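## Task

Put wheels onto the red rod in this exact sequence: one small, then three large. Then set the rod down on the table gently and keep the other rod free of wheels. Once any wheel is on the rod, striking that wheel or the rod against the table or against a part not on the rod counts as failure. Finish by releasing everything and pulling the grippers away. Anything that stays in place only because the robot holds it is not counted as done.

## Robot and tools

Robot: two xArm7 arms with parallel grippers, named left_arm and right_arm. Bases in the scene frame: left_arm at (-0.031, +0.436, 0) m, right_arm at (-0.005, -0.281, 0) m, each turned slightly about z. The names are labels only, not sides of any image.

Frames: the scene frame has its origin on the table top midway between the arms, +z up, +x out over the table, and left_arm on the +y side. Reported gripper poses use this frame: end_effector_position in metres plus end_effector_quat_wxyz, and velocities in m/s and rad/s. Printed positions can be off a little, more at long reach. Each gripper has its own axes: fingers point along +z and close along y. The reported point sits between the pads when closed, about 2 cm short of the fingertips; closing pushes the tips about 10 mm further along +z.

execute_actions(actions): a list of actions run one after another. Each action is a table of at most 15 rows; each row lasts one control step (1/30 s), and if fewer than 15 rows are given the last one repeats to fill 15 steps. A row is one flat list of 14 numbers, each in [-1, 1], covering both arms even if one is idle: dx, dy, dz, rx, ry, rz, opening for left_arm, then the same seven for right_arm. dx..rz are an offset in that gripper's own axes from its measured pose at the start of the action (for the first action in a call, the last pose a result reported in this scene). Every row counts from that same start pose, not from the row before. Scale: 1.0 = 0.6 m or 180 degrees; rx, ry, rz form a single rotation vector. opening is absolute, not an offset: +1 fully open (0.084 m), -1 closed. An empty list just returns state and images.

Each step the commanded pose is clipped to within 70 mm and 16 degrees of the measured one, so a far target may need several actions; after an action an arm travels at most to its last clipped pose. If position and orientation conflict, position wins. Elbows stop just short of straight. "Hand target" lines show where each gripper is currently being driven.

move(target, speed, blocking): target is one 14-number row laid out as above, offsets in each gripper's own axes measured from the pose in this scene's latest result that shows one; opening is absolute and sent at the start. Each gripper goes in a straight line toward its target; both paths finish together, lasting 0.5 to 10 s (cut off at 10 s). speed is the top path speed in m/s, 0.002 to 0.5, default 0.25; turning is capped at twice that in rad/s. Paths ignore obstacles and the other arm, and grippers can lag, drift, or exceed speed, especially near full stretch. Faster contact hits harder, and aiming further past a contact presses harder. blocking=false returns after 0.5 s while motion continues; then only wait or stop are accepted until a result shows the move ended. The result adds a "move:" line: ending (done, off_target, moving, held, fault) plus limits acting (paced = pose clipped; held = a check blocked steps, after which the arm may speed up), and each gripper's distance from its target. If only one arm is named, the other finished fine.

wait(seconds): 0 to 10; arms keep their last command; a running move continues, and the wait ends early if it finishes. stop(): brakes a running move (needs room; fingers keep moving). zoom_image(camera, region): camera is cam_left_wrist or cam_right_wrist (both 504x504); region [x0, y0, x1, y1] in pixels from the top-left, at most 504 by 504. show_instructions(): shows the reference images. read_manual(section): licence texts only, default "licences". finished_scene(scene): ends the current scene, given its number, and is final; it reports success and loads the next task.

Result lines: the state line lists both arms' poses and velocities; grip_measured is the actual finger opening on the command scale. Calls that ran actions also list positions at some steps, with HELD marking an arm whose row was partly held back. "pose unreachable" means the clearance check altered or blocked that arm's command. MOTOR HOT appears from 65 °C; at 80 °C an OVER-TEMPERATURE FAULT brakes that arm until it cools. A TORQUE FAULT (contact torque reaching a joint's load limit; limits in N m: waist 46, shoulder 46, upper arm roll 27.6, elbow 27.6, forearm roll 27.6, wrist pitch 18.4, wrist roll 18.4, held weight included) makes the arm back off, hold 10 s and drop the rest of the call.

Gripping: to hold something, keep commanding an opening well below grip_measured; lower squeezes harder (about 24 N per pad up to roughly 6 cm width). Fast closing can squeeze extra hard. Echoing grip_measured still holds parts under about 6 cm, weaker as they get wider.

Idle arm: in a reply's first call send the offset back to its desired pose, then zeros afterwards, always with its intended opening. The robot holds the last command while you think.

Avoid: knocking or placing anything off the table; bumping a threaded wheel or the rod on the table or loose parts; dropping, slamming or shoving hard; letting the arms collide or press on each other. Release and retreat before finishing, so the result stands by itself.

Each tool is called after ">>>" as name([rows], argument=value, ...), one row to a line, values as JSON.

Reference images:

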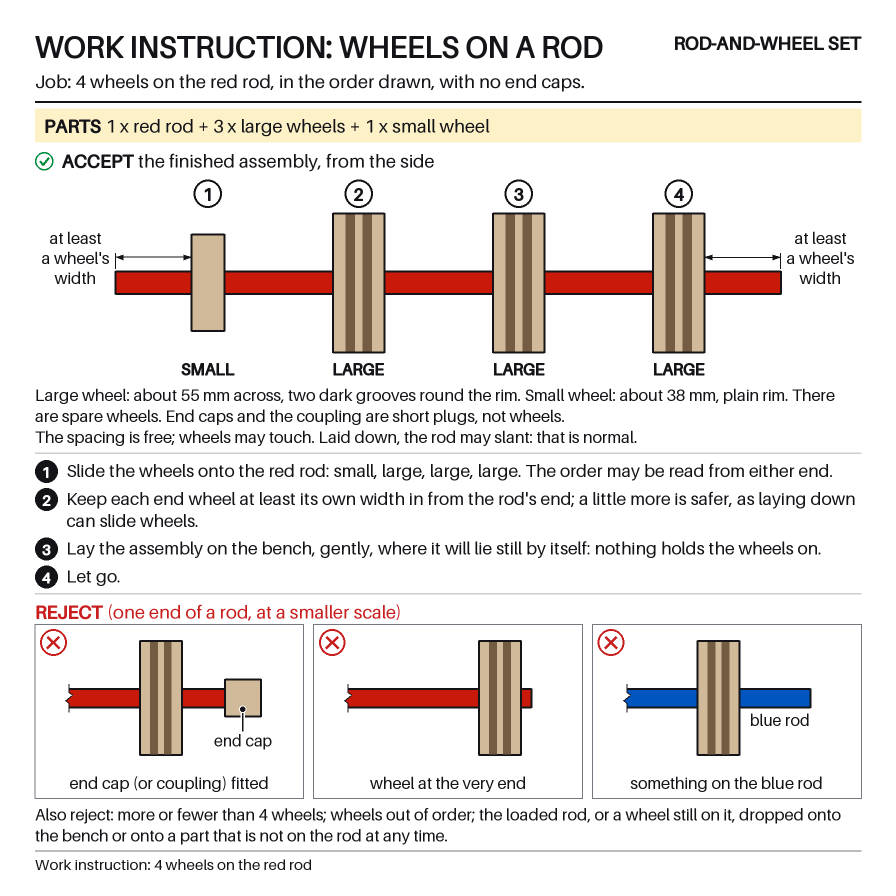

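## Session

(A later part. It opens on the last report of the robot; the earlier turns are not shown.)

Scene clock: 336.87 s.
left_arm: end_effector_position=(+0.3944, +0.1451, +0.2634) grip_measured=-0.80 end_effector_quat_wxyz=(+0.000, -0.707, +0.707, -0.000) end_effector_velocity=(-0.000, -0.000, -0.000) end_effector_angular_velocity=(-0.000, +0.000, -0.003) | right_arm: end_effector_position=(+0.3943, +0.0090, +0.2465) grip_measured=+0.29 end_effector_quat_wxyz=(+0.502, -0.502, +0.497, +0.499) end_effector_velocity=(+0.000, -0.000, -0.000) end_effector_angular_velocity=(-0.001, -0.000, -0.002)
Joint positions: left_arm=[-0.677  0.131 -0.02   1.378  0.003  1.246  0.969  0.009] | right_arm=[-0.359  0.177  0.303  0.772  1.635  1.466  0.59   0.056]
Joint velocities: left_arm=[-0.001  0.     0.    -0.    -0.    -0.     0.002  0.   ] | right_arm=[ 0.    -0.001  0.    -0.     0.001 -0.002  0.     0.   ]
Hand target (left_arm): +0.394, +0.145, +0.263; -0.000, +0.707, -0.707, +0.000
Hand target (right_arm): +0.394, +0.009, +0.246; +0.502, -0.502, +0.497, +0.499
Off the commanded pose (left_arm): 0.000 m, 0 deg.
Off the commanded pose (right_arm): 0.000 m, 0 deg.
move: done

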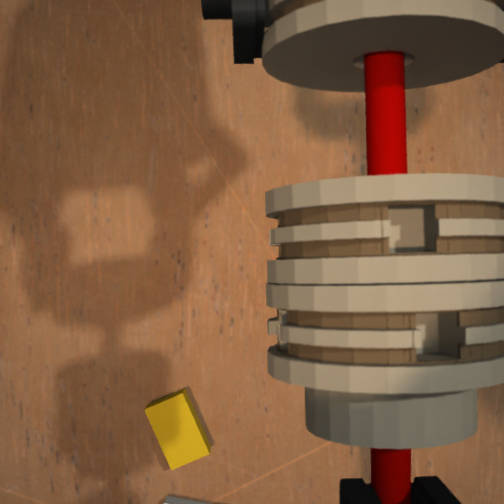

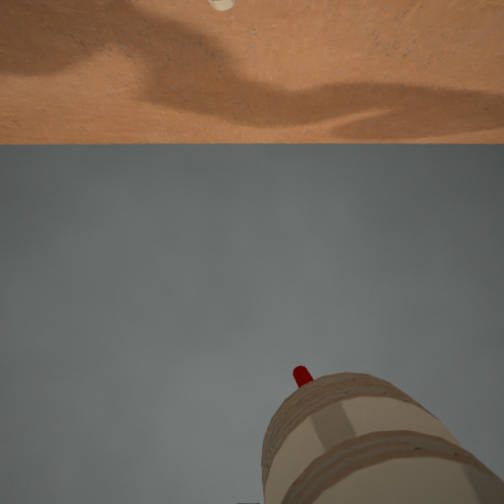

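>>> move(target=[0,0,0,0,0,0,-1,0,0,0.07,0,0,0,-0.2], speed=0.025)

>>> move(target=[0,0,0,0,0,0,-1,0,0,0,0,0,0,0.65])

>>> move(target=[0,0,0,0,0,0,-1,0,0,-0.33,0,0,0,0.65])

>>> move(target=[0.1,0.07,0.338,0,0,0,-1,0,0,0,0,0,0,0.65], speed=0.08)

>>> move(target=[0,0,0.022,0,0,0,-1,0,0,0,0,0,0,0.65], speed=0.006)

Scene clock: 353.23 s.
left_arm: end_effector_position=(+0.3944, +0.1451, +0.2634) grip_measured=-0.80 end_effector_quat_wxyz=(+0.000, -0.707, +0.707, -0.000) end_effector_velocity=(-0.000, -0.001, +0.000) end_effector_angular_velocity=(-0.000, -0.000, -0.002) | right_arm: end_effector_position=(+0.3941, +0.0509, +0.2464) grip_measured=+0.29 end_effector_quat_wxyz=(+0.502, -0.502, +0.497, +0.499) end_effector_velocity=(+0.002, -0.001, +0.000) end_effector_angular_velocity=(-0.001, -0.000, -0.005)
Joint positions: left_arm=[-0.677  0.131 -0.02   1.378  0.003  1.246  0.969  0.009] | right_arm=[-0.295  0.2    0.357  0.799  1.721  1.386  0.583  0.056]
Joint velocities: left_arm=[-0.001 -0.    -0.    -0.    -0.    -0.    -0.     0.   ] | right_arm=[-0.001 -0.    -0.001  0.001  0.002 -0.003  0.    -0.   ]
Hand target (left_arm): +0.394, +0.145, +0.263; -0.000, +0.707, -0.707, +0.000
Hand target (right_arm): +0.394, +0.051, +0.246; +0.502, -0.502, +0.497, +0.499
Off the commanded pose (left_arm): 0.000 m, 0 deg.
Off the commanded pose (right_arm): 0.000 m, 0 deg.
move: done

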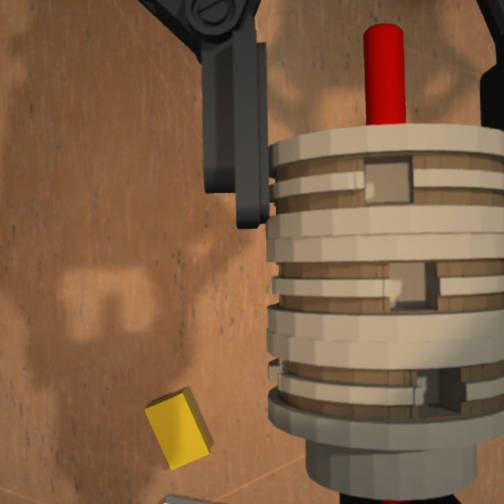

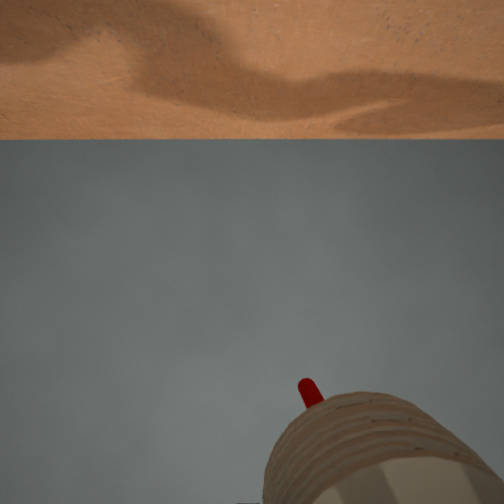

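Scene clock: 353.73 s.
left_arm: end_effector_position=(+0.3944, +0.1451, +0.2634) grip_measured=-0.80 end_effector_quat_wxyz=(+0.000, -0.707, +0.707, -0.000) end_effector_velocity=(-0.000, -0.000, -0.000) end_effector_angular_velocity=(+0.000, +0.000, -0.002) | right_arm: end_effector_position=(+0.3941, +0.0510, +0.2464) grip_measured=+0.65 end_effector_quat_wxyz=(+0.502, -0.502, +0.497, +0.499) end_effector_velocity=(-0.000, +0.000, +0.000) end_effector_angular_velocity=(-0.000, -0.000, +0.001)
Joint positions: left_arm=[-0.677  0.131 -0.02   1.378  0.003  1.246  0.969  0.009] | right_arm=[-0.295  0.2    0.357  0.799  1.721  1.386  0.583  0.071]
Joint velocities: left_arm=[-0.     0.    -0.     0.     0.     0.     0.001  0.   ] | right_arm=[ 0.001 -0.    -0.     0.     0.    -0.001  0.     0.   ]
Hand target (left_arm): +0.394, +0.145, +0.263; -0.000, +0.707, -0.707, +0.000
Hand target (right_arm): +0.394, +0.051, +0.246; +0.502, -0.502, +0.497, +0.499
Off the commanded pose (left_arm): 0.000 m, 0 deg.
Off the commanded pose (right_arm): 0.000 m, 0 deg.
move: done

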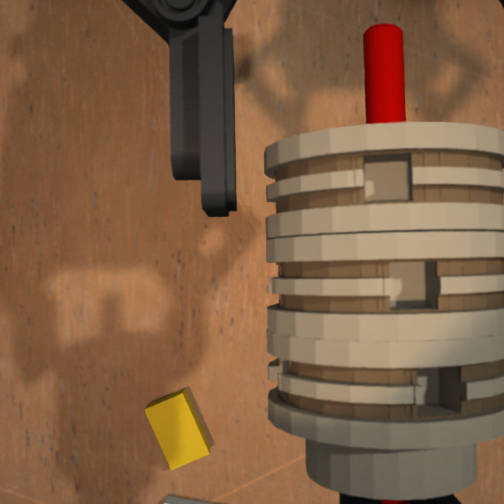

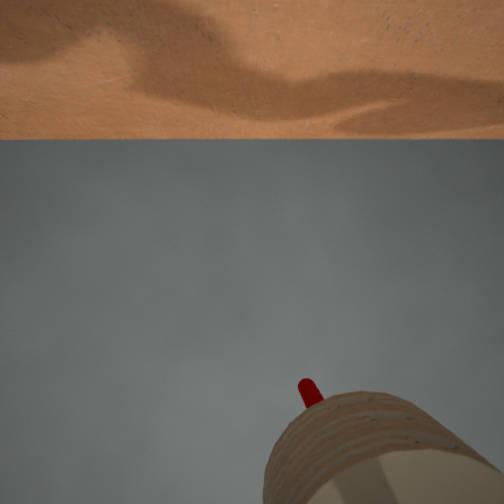

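Scene clock: 354.97 s.
left_arm: end_effector_position=(+0.3944, +0.1451, +0.2634) grip_measured=-0.80 end_effector_quat_wxyz=(+0.000, -0.707, +0.707, -0.000) end_effector_velocity=(+0.001, +0.000, +0.001) end_effector_angular_velocity=(-0.000, -0.002, +0.001) | right_arm: end_effector_position=(+0.3946, -0.1462, +0.2468) grip_measured=+0.65 end_effector_quat_wxyz=(+0.501, -0.502, +0.497, +0.500) end_effector_velocity=(+0.002, -0.006, -0.000) end_effector_angular_velocity=(-0.003, -0.001, -0.011)
Joint positions: left_arm=[-0.677  0.131 -0.02   1.378  0.003  1.246  0.969  0.009] | right_arm=[-0.585  0.215  0.1    0.836  1.3    1.738  0.595  0.071]
Joint velocities: left_arm=[ 0.    -0.    -0.     0.002  0.001  0.    -0.001  0.   ] | right_arm=[-0.007  0.    -0.008  0.003 -0.003  0.001  0.     0.   ]
Hand target (left_arm): +0.394, +0.145, +0.263; -0.000, +0.707, -0.707, +0.000
Hand target (right_arm): +0.395, -0.147, +0.247; +0.502, -0.502, +0.497, +0.499
Off the commanded pose (left_arm): 0.000 m, 0 deg.
Off the commanded pose (right_arm): 0.001 m, 0 deg.
move: done

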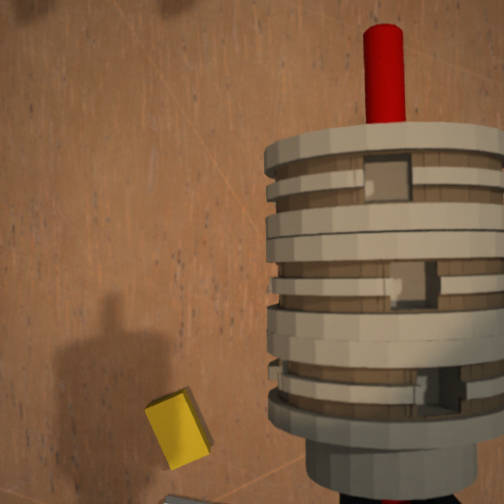

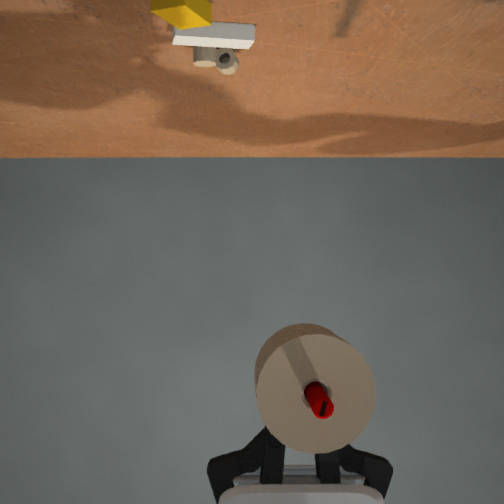

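Scene clock: 358.00 s.
left_arm: end_effector_position=(+0.3533, +0.0844, +0.0611) grip_measured=-0.80 end_effector_quat_wxyz=(+0.001, -0.707, +0.707, -0.001) end_effector_velocity=(+0.001, -0.001, +0.001) end_effector_angular_velocity=(-0.003, -0.003, +0.002) | right_arm: end_effector_position=(+0.3946, -0.1462, +0.2468) grip_measured=+0.65 end_effector_quat_wxyz=(+0.501, -0.502, +0.497, +0.500) end_effector_velocity=(+0.000, +0.000, -0.000) end_effector_angular_velocity=(+0.001, +0.000, +0.000)
Joint positions: left_arm=[-0.774  0.392 -0.066  1.114  0.04   0.722  0.802  0.009] | right_arm=[-0.585  0.215  0.1    0.836  1.3    1.738  0.595  0.071]
Joint velocities: left_arm=[ 0.    -0.001  0.001  0.001  0.    -0.002 -0.002  0.   ] | right_arm=[ 0.001  0.001 -0.     0.     0.     0.    -0.     0.   ]
Hand target (left_arm): +0.353, +0.084, +0.061; -0.000, +0.707, -0.707, +0.000
Hand target (right_arm): +0.395, -0.146, +0.247; +0.501, -0.502, +0.497, +0.500
Off the commanded pose (left_arm): 0.001 m, 0 deg.
Off the commanded pose (right_arm): 0.000 m, 0 deg.
move: done

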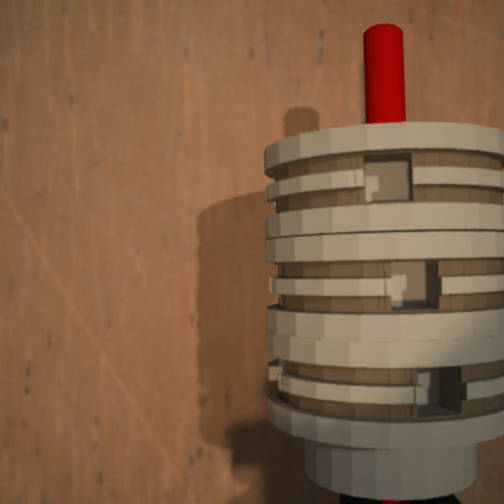

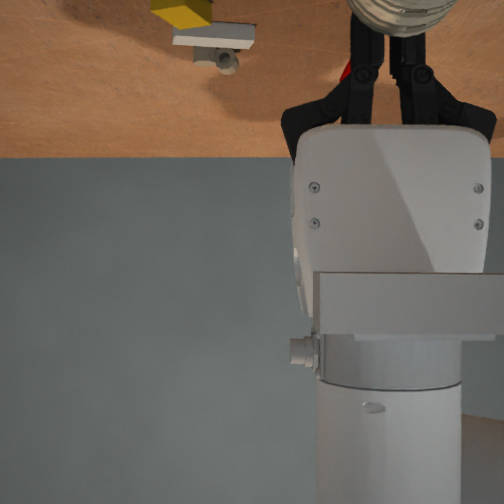

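Scene clock: 360.43 s.
left_arm: end_effector_position=(+0.3534, +0.0843, +0.0479) grip_measured=-0.80 end_effector_quat_wxyz=(+0.001, -0.707, +0.707, -0.001) end_effector_velocity=(+0.000, +0.000, +0.000) end_effector_angular_velocity=(-0.000, -0.001, -0.000) | right_arm: end_effector_position=(+0.3946, -0.1462, +0.2468) grip_measured=+0.65 end_effector_quat_wxyz=(+0.501, -0.502, +0.497, +0.500) end_effector_velocity=(+0.000, -0.000, +0.000) end_effector_angular_velocity=(-0.000, -0.000, -0.000)
Joint positions: left_arm=[-0.775  0.418 -0.065  1.11   0.043  0.69   0.8    0.009] | right_arm=[-0.585  0.215  0.1    0.836  1.3    1.738  0.595  0.071]
Joint velocities: left_arm=[ 0.    -0.     0.    -0.     0.    -0.001  0.    -0.   ] | right_arm=[-0.    -0.001 -0.    -0.     0.     0.     0.     0.   ]
Hand target (left_arm): +0.353, +0.084, +0.048; -0.001, +0.707, -0.707, +0.001
Hand target (right_arm): +0.395, -0.146, +0.247; +0.501, -0.502, +0.497, +0.500
Off the commanded pose (left_arm): 0.000 m, 0 deg.
Off the commanded pose (right_arm): 0.000 m, 0 deg.
move: done

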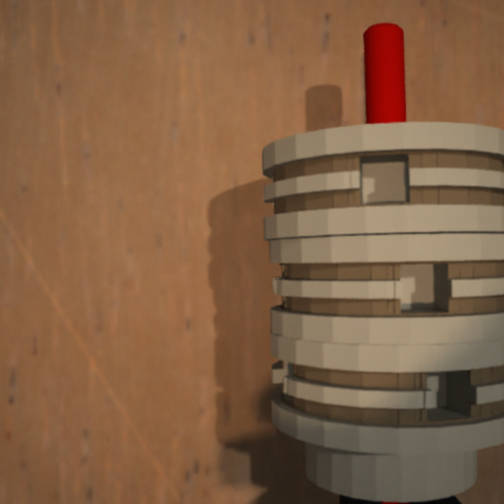

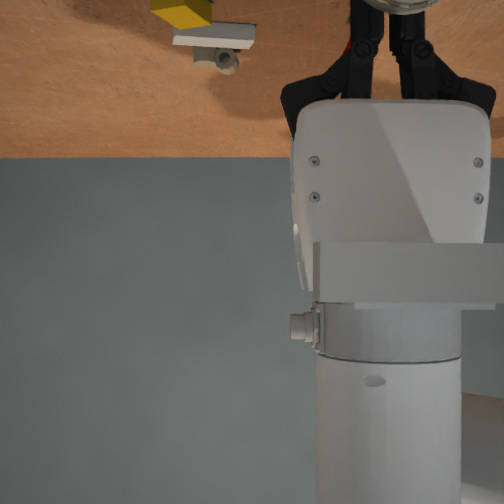

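>>> move(target=[0,0,0.002,0,0,0,-1,0,0,0,0,0,0,0.65], speed=0.004)

>>> move(target=[0,0,0,0,0,0,-0.5,0,0,0,0,0,0,0.65])

>>> move(target=[-0.1,0,-0.4,0,0,0,-0.5,0,0,0,0,0,0,0.65])

Scene clock: 375.03 s.
left_arm: end_effector_position=(+0.3538, +0.0842, +0.0472) grip_measured=-0.80 end_effector_quat_wxyz=(+0.001, -0.707, +0.707, -0.002) end_effector_velocity=(-0.000, -0.000, -0.000) end_effector_angular_velocity=(+0.000, +0.000, -0.002) | right_arm: end_effector_position=(+0.3946, -0.1462, +0.2468) grip_measured=+0.65 end_effector_quat_wxyz=(+0.501, -0.502, +0.497, +0.500) end_effector_velocity=(+0.000, -0.000, -0.000) end_effector_angular_velocity=(+0.001, +0.001, -0.002)
Joint positions: left_arm=[-0.775  0.42  -0.064  1.11   0.043  0.688  0.8    0.009] | right_arm=[-0.585  0.215  0.1    0.836  1.3    1.738  0.595  0.071]
Joint velocities: left_arm=[-0.001  0.    -0.    -0.     0.001 -0.001  0.     0.   ] | right_arm=[-0.001  0.001  0.    -0.     0.001  0.     0.    -0.   ]
Hand target (left_arm): +0.353, +0.084, +0.047; -0.001, +0.707, -0.707, +0.001
Hand target (right_arm): +0.395, -0.146, +0.247; +0.501, -0.502, +0.497, +0.500
Off the commanded pose (left_arm): 0.001 m, 0 deg.
Off the commanded pose (right_arm): 0.000 m, 0 deg.
move: done

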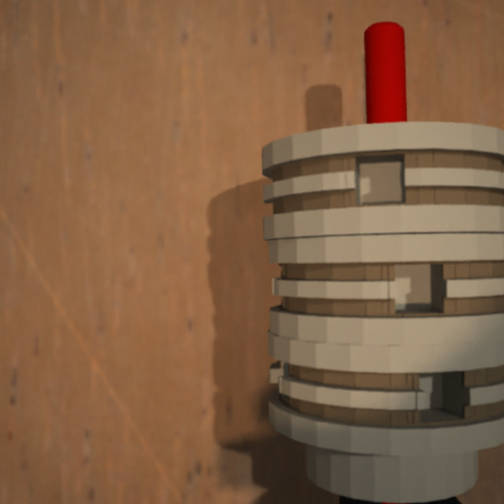

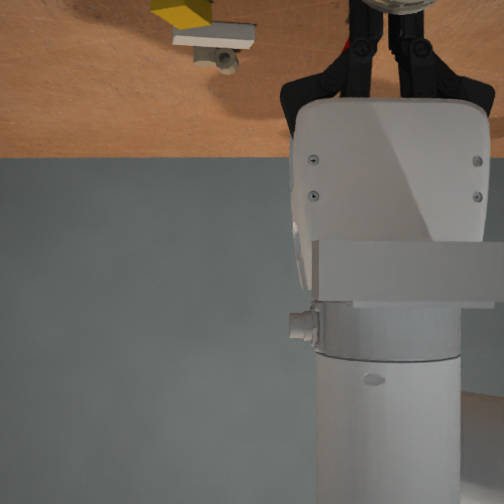

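Scene clock: 375.53 s.
left_arm: end_effector_position=(+0.3537, +0.0843, +0.0471) grip_measured=-0.52 end_effector_quat_wxyz=(+0.001, -0.707, +0.707, -0.001) end_effector_velocity=(+0.001, +0.000, +0.001) end_effector_angular_velocity=(-0.001, -0.001, +0.001) | right_arm: end_effector_position=(+0.3946, -0.1462, +0.2468) grip_measured=+0.65 end_effector_quat_wxyz=(+0.501, -0.502, +0.497, +0.500) end_effector_velocity=(-0.000, -0.000, +0.000) end_effector_angular_velocity=(-0.001, -0.000, -0.000)
Joint positions: left_arm=[-0.775  0.42  -0.064  1.11   0.043  0.688  0.8    0.021] | right_arm=[-0.585  0.215  0.1    0.836  1.3    1.738  0.595  0.071]
Joint velocities: left_arm=[ 0.001 -0.001 -0.     0.    -0.    -0.     0.     0.   ] | right_arm=[-0.001 -0.001 -0.     0.    -0.001  0.     0.    -0.   ]
Hand target (left_arm): +0.354, +0.084, +0.047; -0.001, +0.707, -0.707, +0.001
Hand target (right_arm): +0.395, -0.146, +0.247; +0.501, -0.502, +0.497, +0.500
Off the commanded pose (left_arm): 0.000 m, 0 deg.
Off the commanded pose (right_arm): 0.000 m, 0 deg.
move: done

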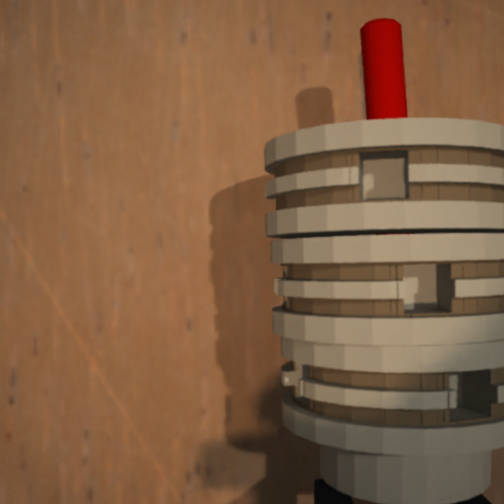

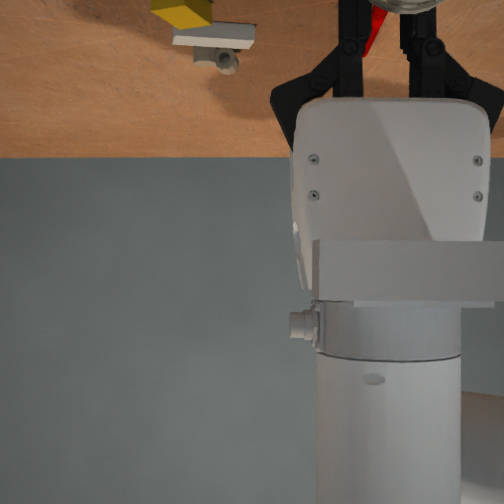

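Scene clock: 377.00 s.
left_arm: end_effector_position=(+0.3524, +0.1453, +0.2860) grip_measured=-0.52 end_effector_quat_wxyz=(+0.000, -0.707, +0.707, -0.000) end_effector_velocity=(+0.003, -0.001, +0.009) end_effector_angular_velocity=(-0.010, -0.015, +0.001) | right_arm: end_effector_position=(+0.3946, -0.1462, +0.2468) grip_measured=+0.65 end_effector_quat_wxyz=(+0.501, -0.502, +0.497, +0.500) end_effector_velocity=(-0.000, +0.001, -0.000) end_effector_angular_velocity=(+0.000, +0.001, +0.002)
Joint positions: left_arm=[-0.71   0.009 -0.035  1.294  0.001  1.285  0.922  0.021] | right_arm=[-0.585  0.215  0.1    0.836  1.3    1.738  0.595  0.071]
Joint velocities: left_arm=[ 0.001 -0.008  0.001  0.011  0.001  0.001  0.001  0.   ] | right_arm=[ 0.001  0.001  0.001 -0.    -0.    -0.    -0.    -0.   ]
Hand target (left_arm): +0.353, +0.145, +0.287; -0.000, +0.707, -0.707, +0.001
Hand target (right_arm): +0.395, -0.146, +0.247; +0.501, -0.502, +0.497, +0.500
Off the commanded pose (left_arm): 0.001 m, 0 deg.
Off the commanded pose (right_arm): 0.000 m, 0 deg.
move: done

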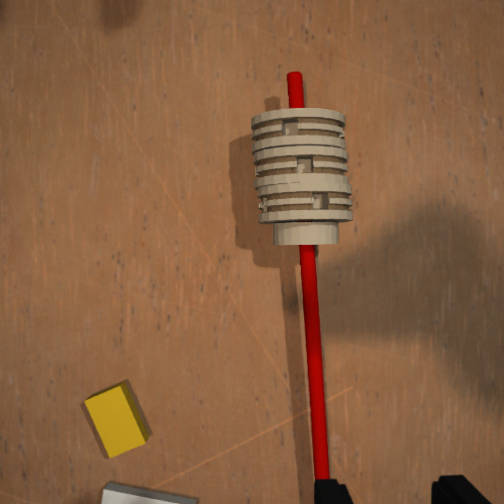

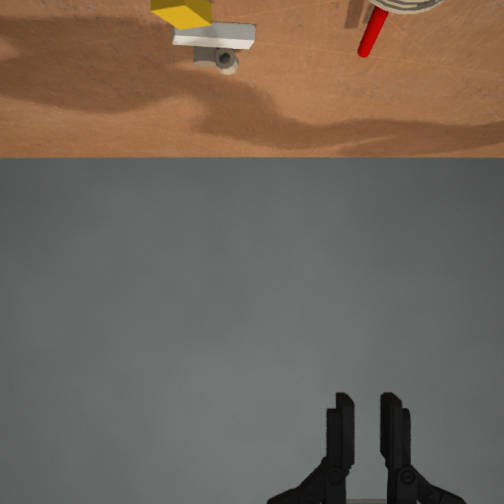

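>>> wait(seconds=1)

Scene clock: 382.07 s.
left_arm: end_effector_position=(+0.3528, +0.1452, +0.2871) grip_measured=-0.52 end_effector_quat_wxyz=(+0.000, -0.707, +0.707, -0.001) end_effector_velocity=(-0.000, -0.000, -0.000) end_effector_angular_velocity=(-0.000, +0.000, -0.001) | right_arm: end_effector_position=(+0.3946, -0.1462, +0.2468) grip_measured=+0.65 end_effector_quat_wxyz=(+0.501, -0.502, +0.497, +0.500) end_effector_velocity=(-0.000, +0.000, +0.000) end_effector_angular_velocity=(-0.000, -0.000, +0.001)
Joint positions: left_arm=[-0.71   0.008 -0.034  1.295  0.001  1.285  0.922  0.021] | right_arm=[-0.585  0.215  0.1    0.836  1.3    1.738  0.595  0.071]
Joint velocities: left_arm=[-0. -0.  0. -0. -0.  0.  0. -0.] | right_arm=[-0. -0.  0.  0. -0.  0.  0. -0.]
Hand target (left_arm): +0.353, +0.145, +0.287; -0.000, +0.707, -0.707, +0.001
Hand target (right_arm): +0.395, -0.146, +0.247; +0.501, -0.502, +0.497, +0.500
Off the commanded pose (left_arm): 0.001 m, 0 deg.
Off the commanded pose (right_arm): 0.000 m, 0 deg.
wait: 1.00 s; at rest from the start

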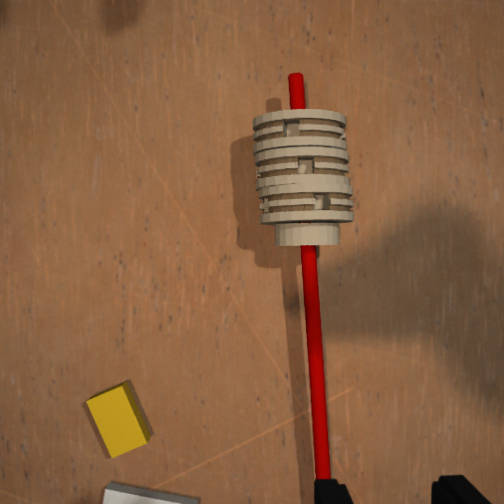

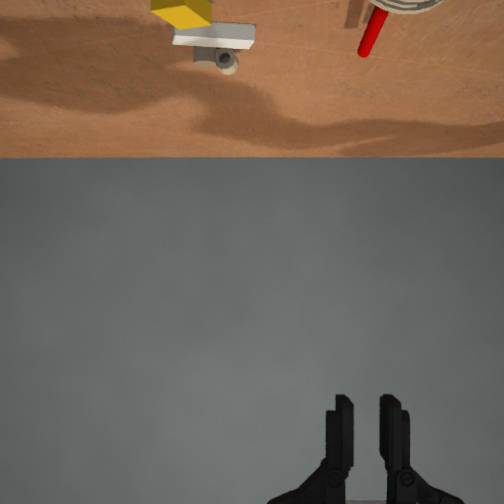

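>>> finished_scene(scene=1)

The scene is finished: the task was done.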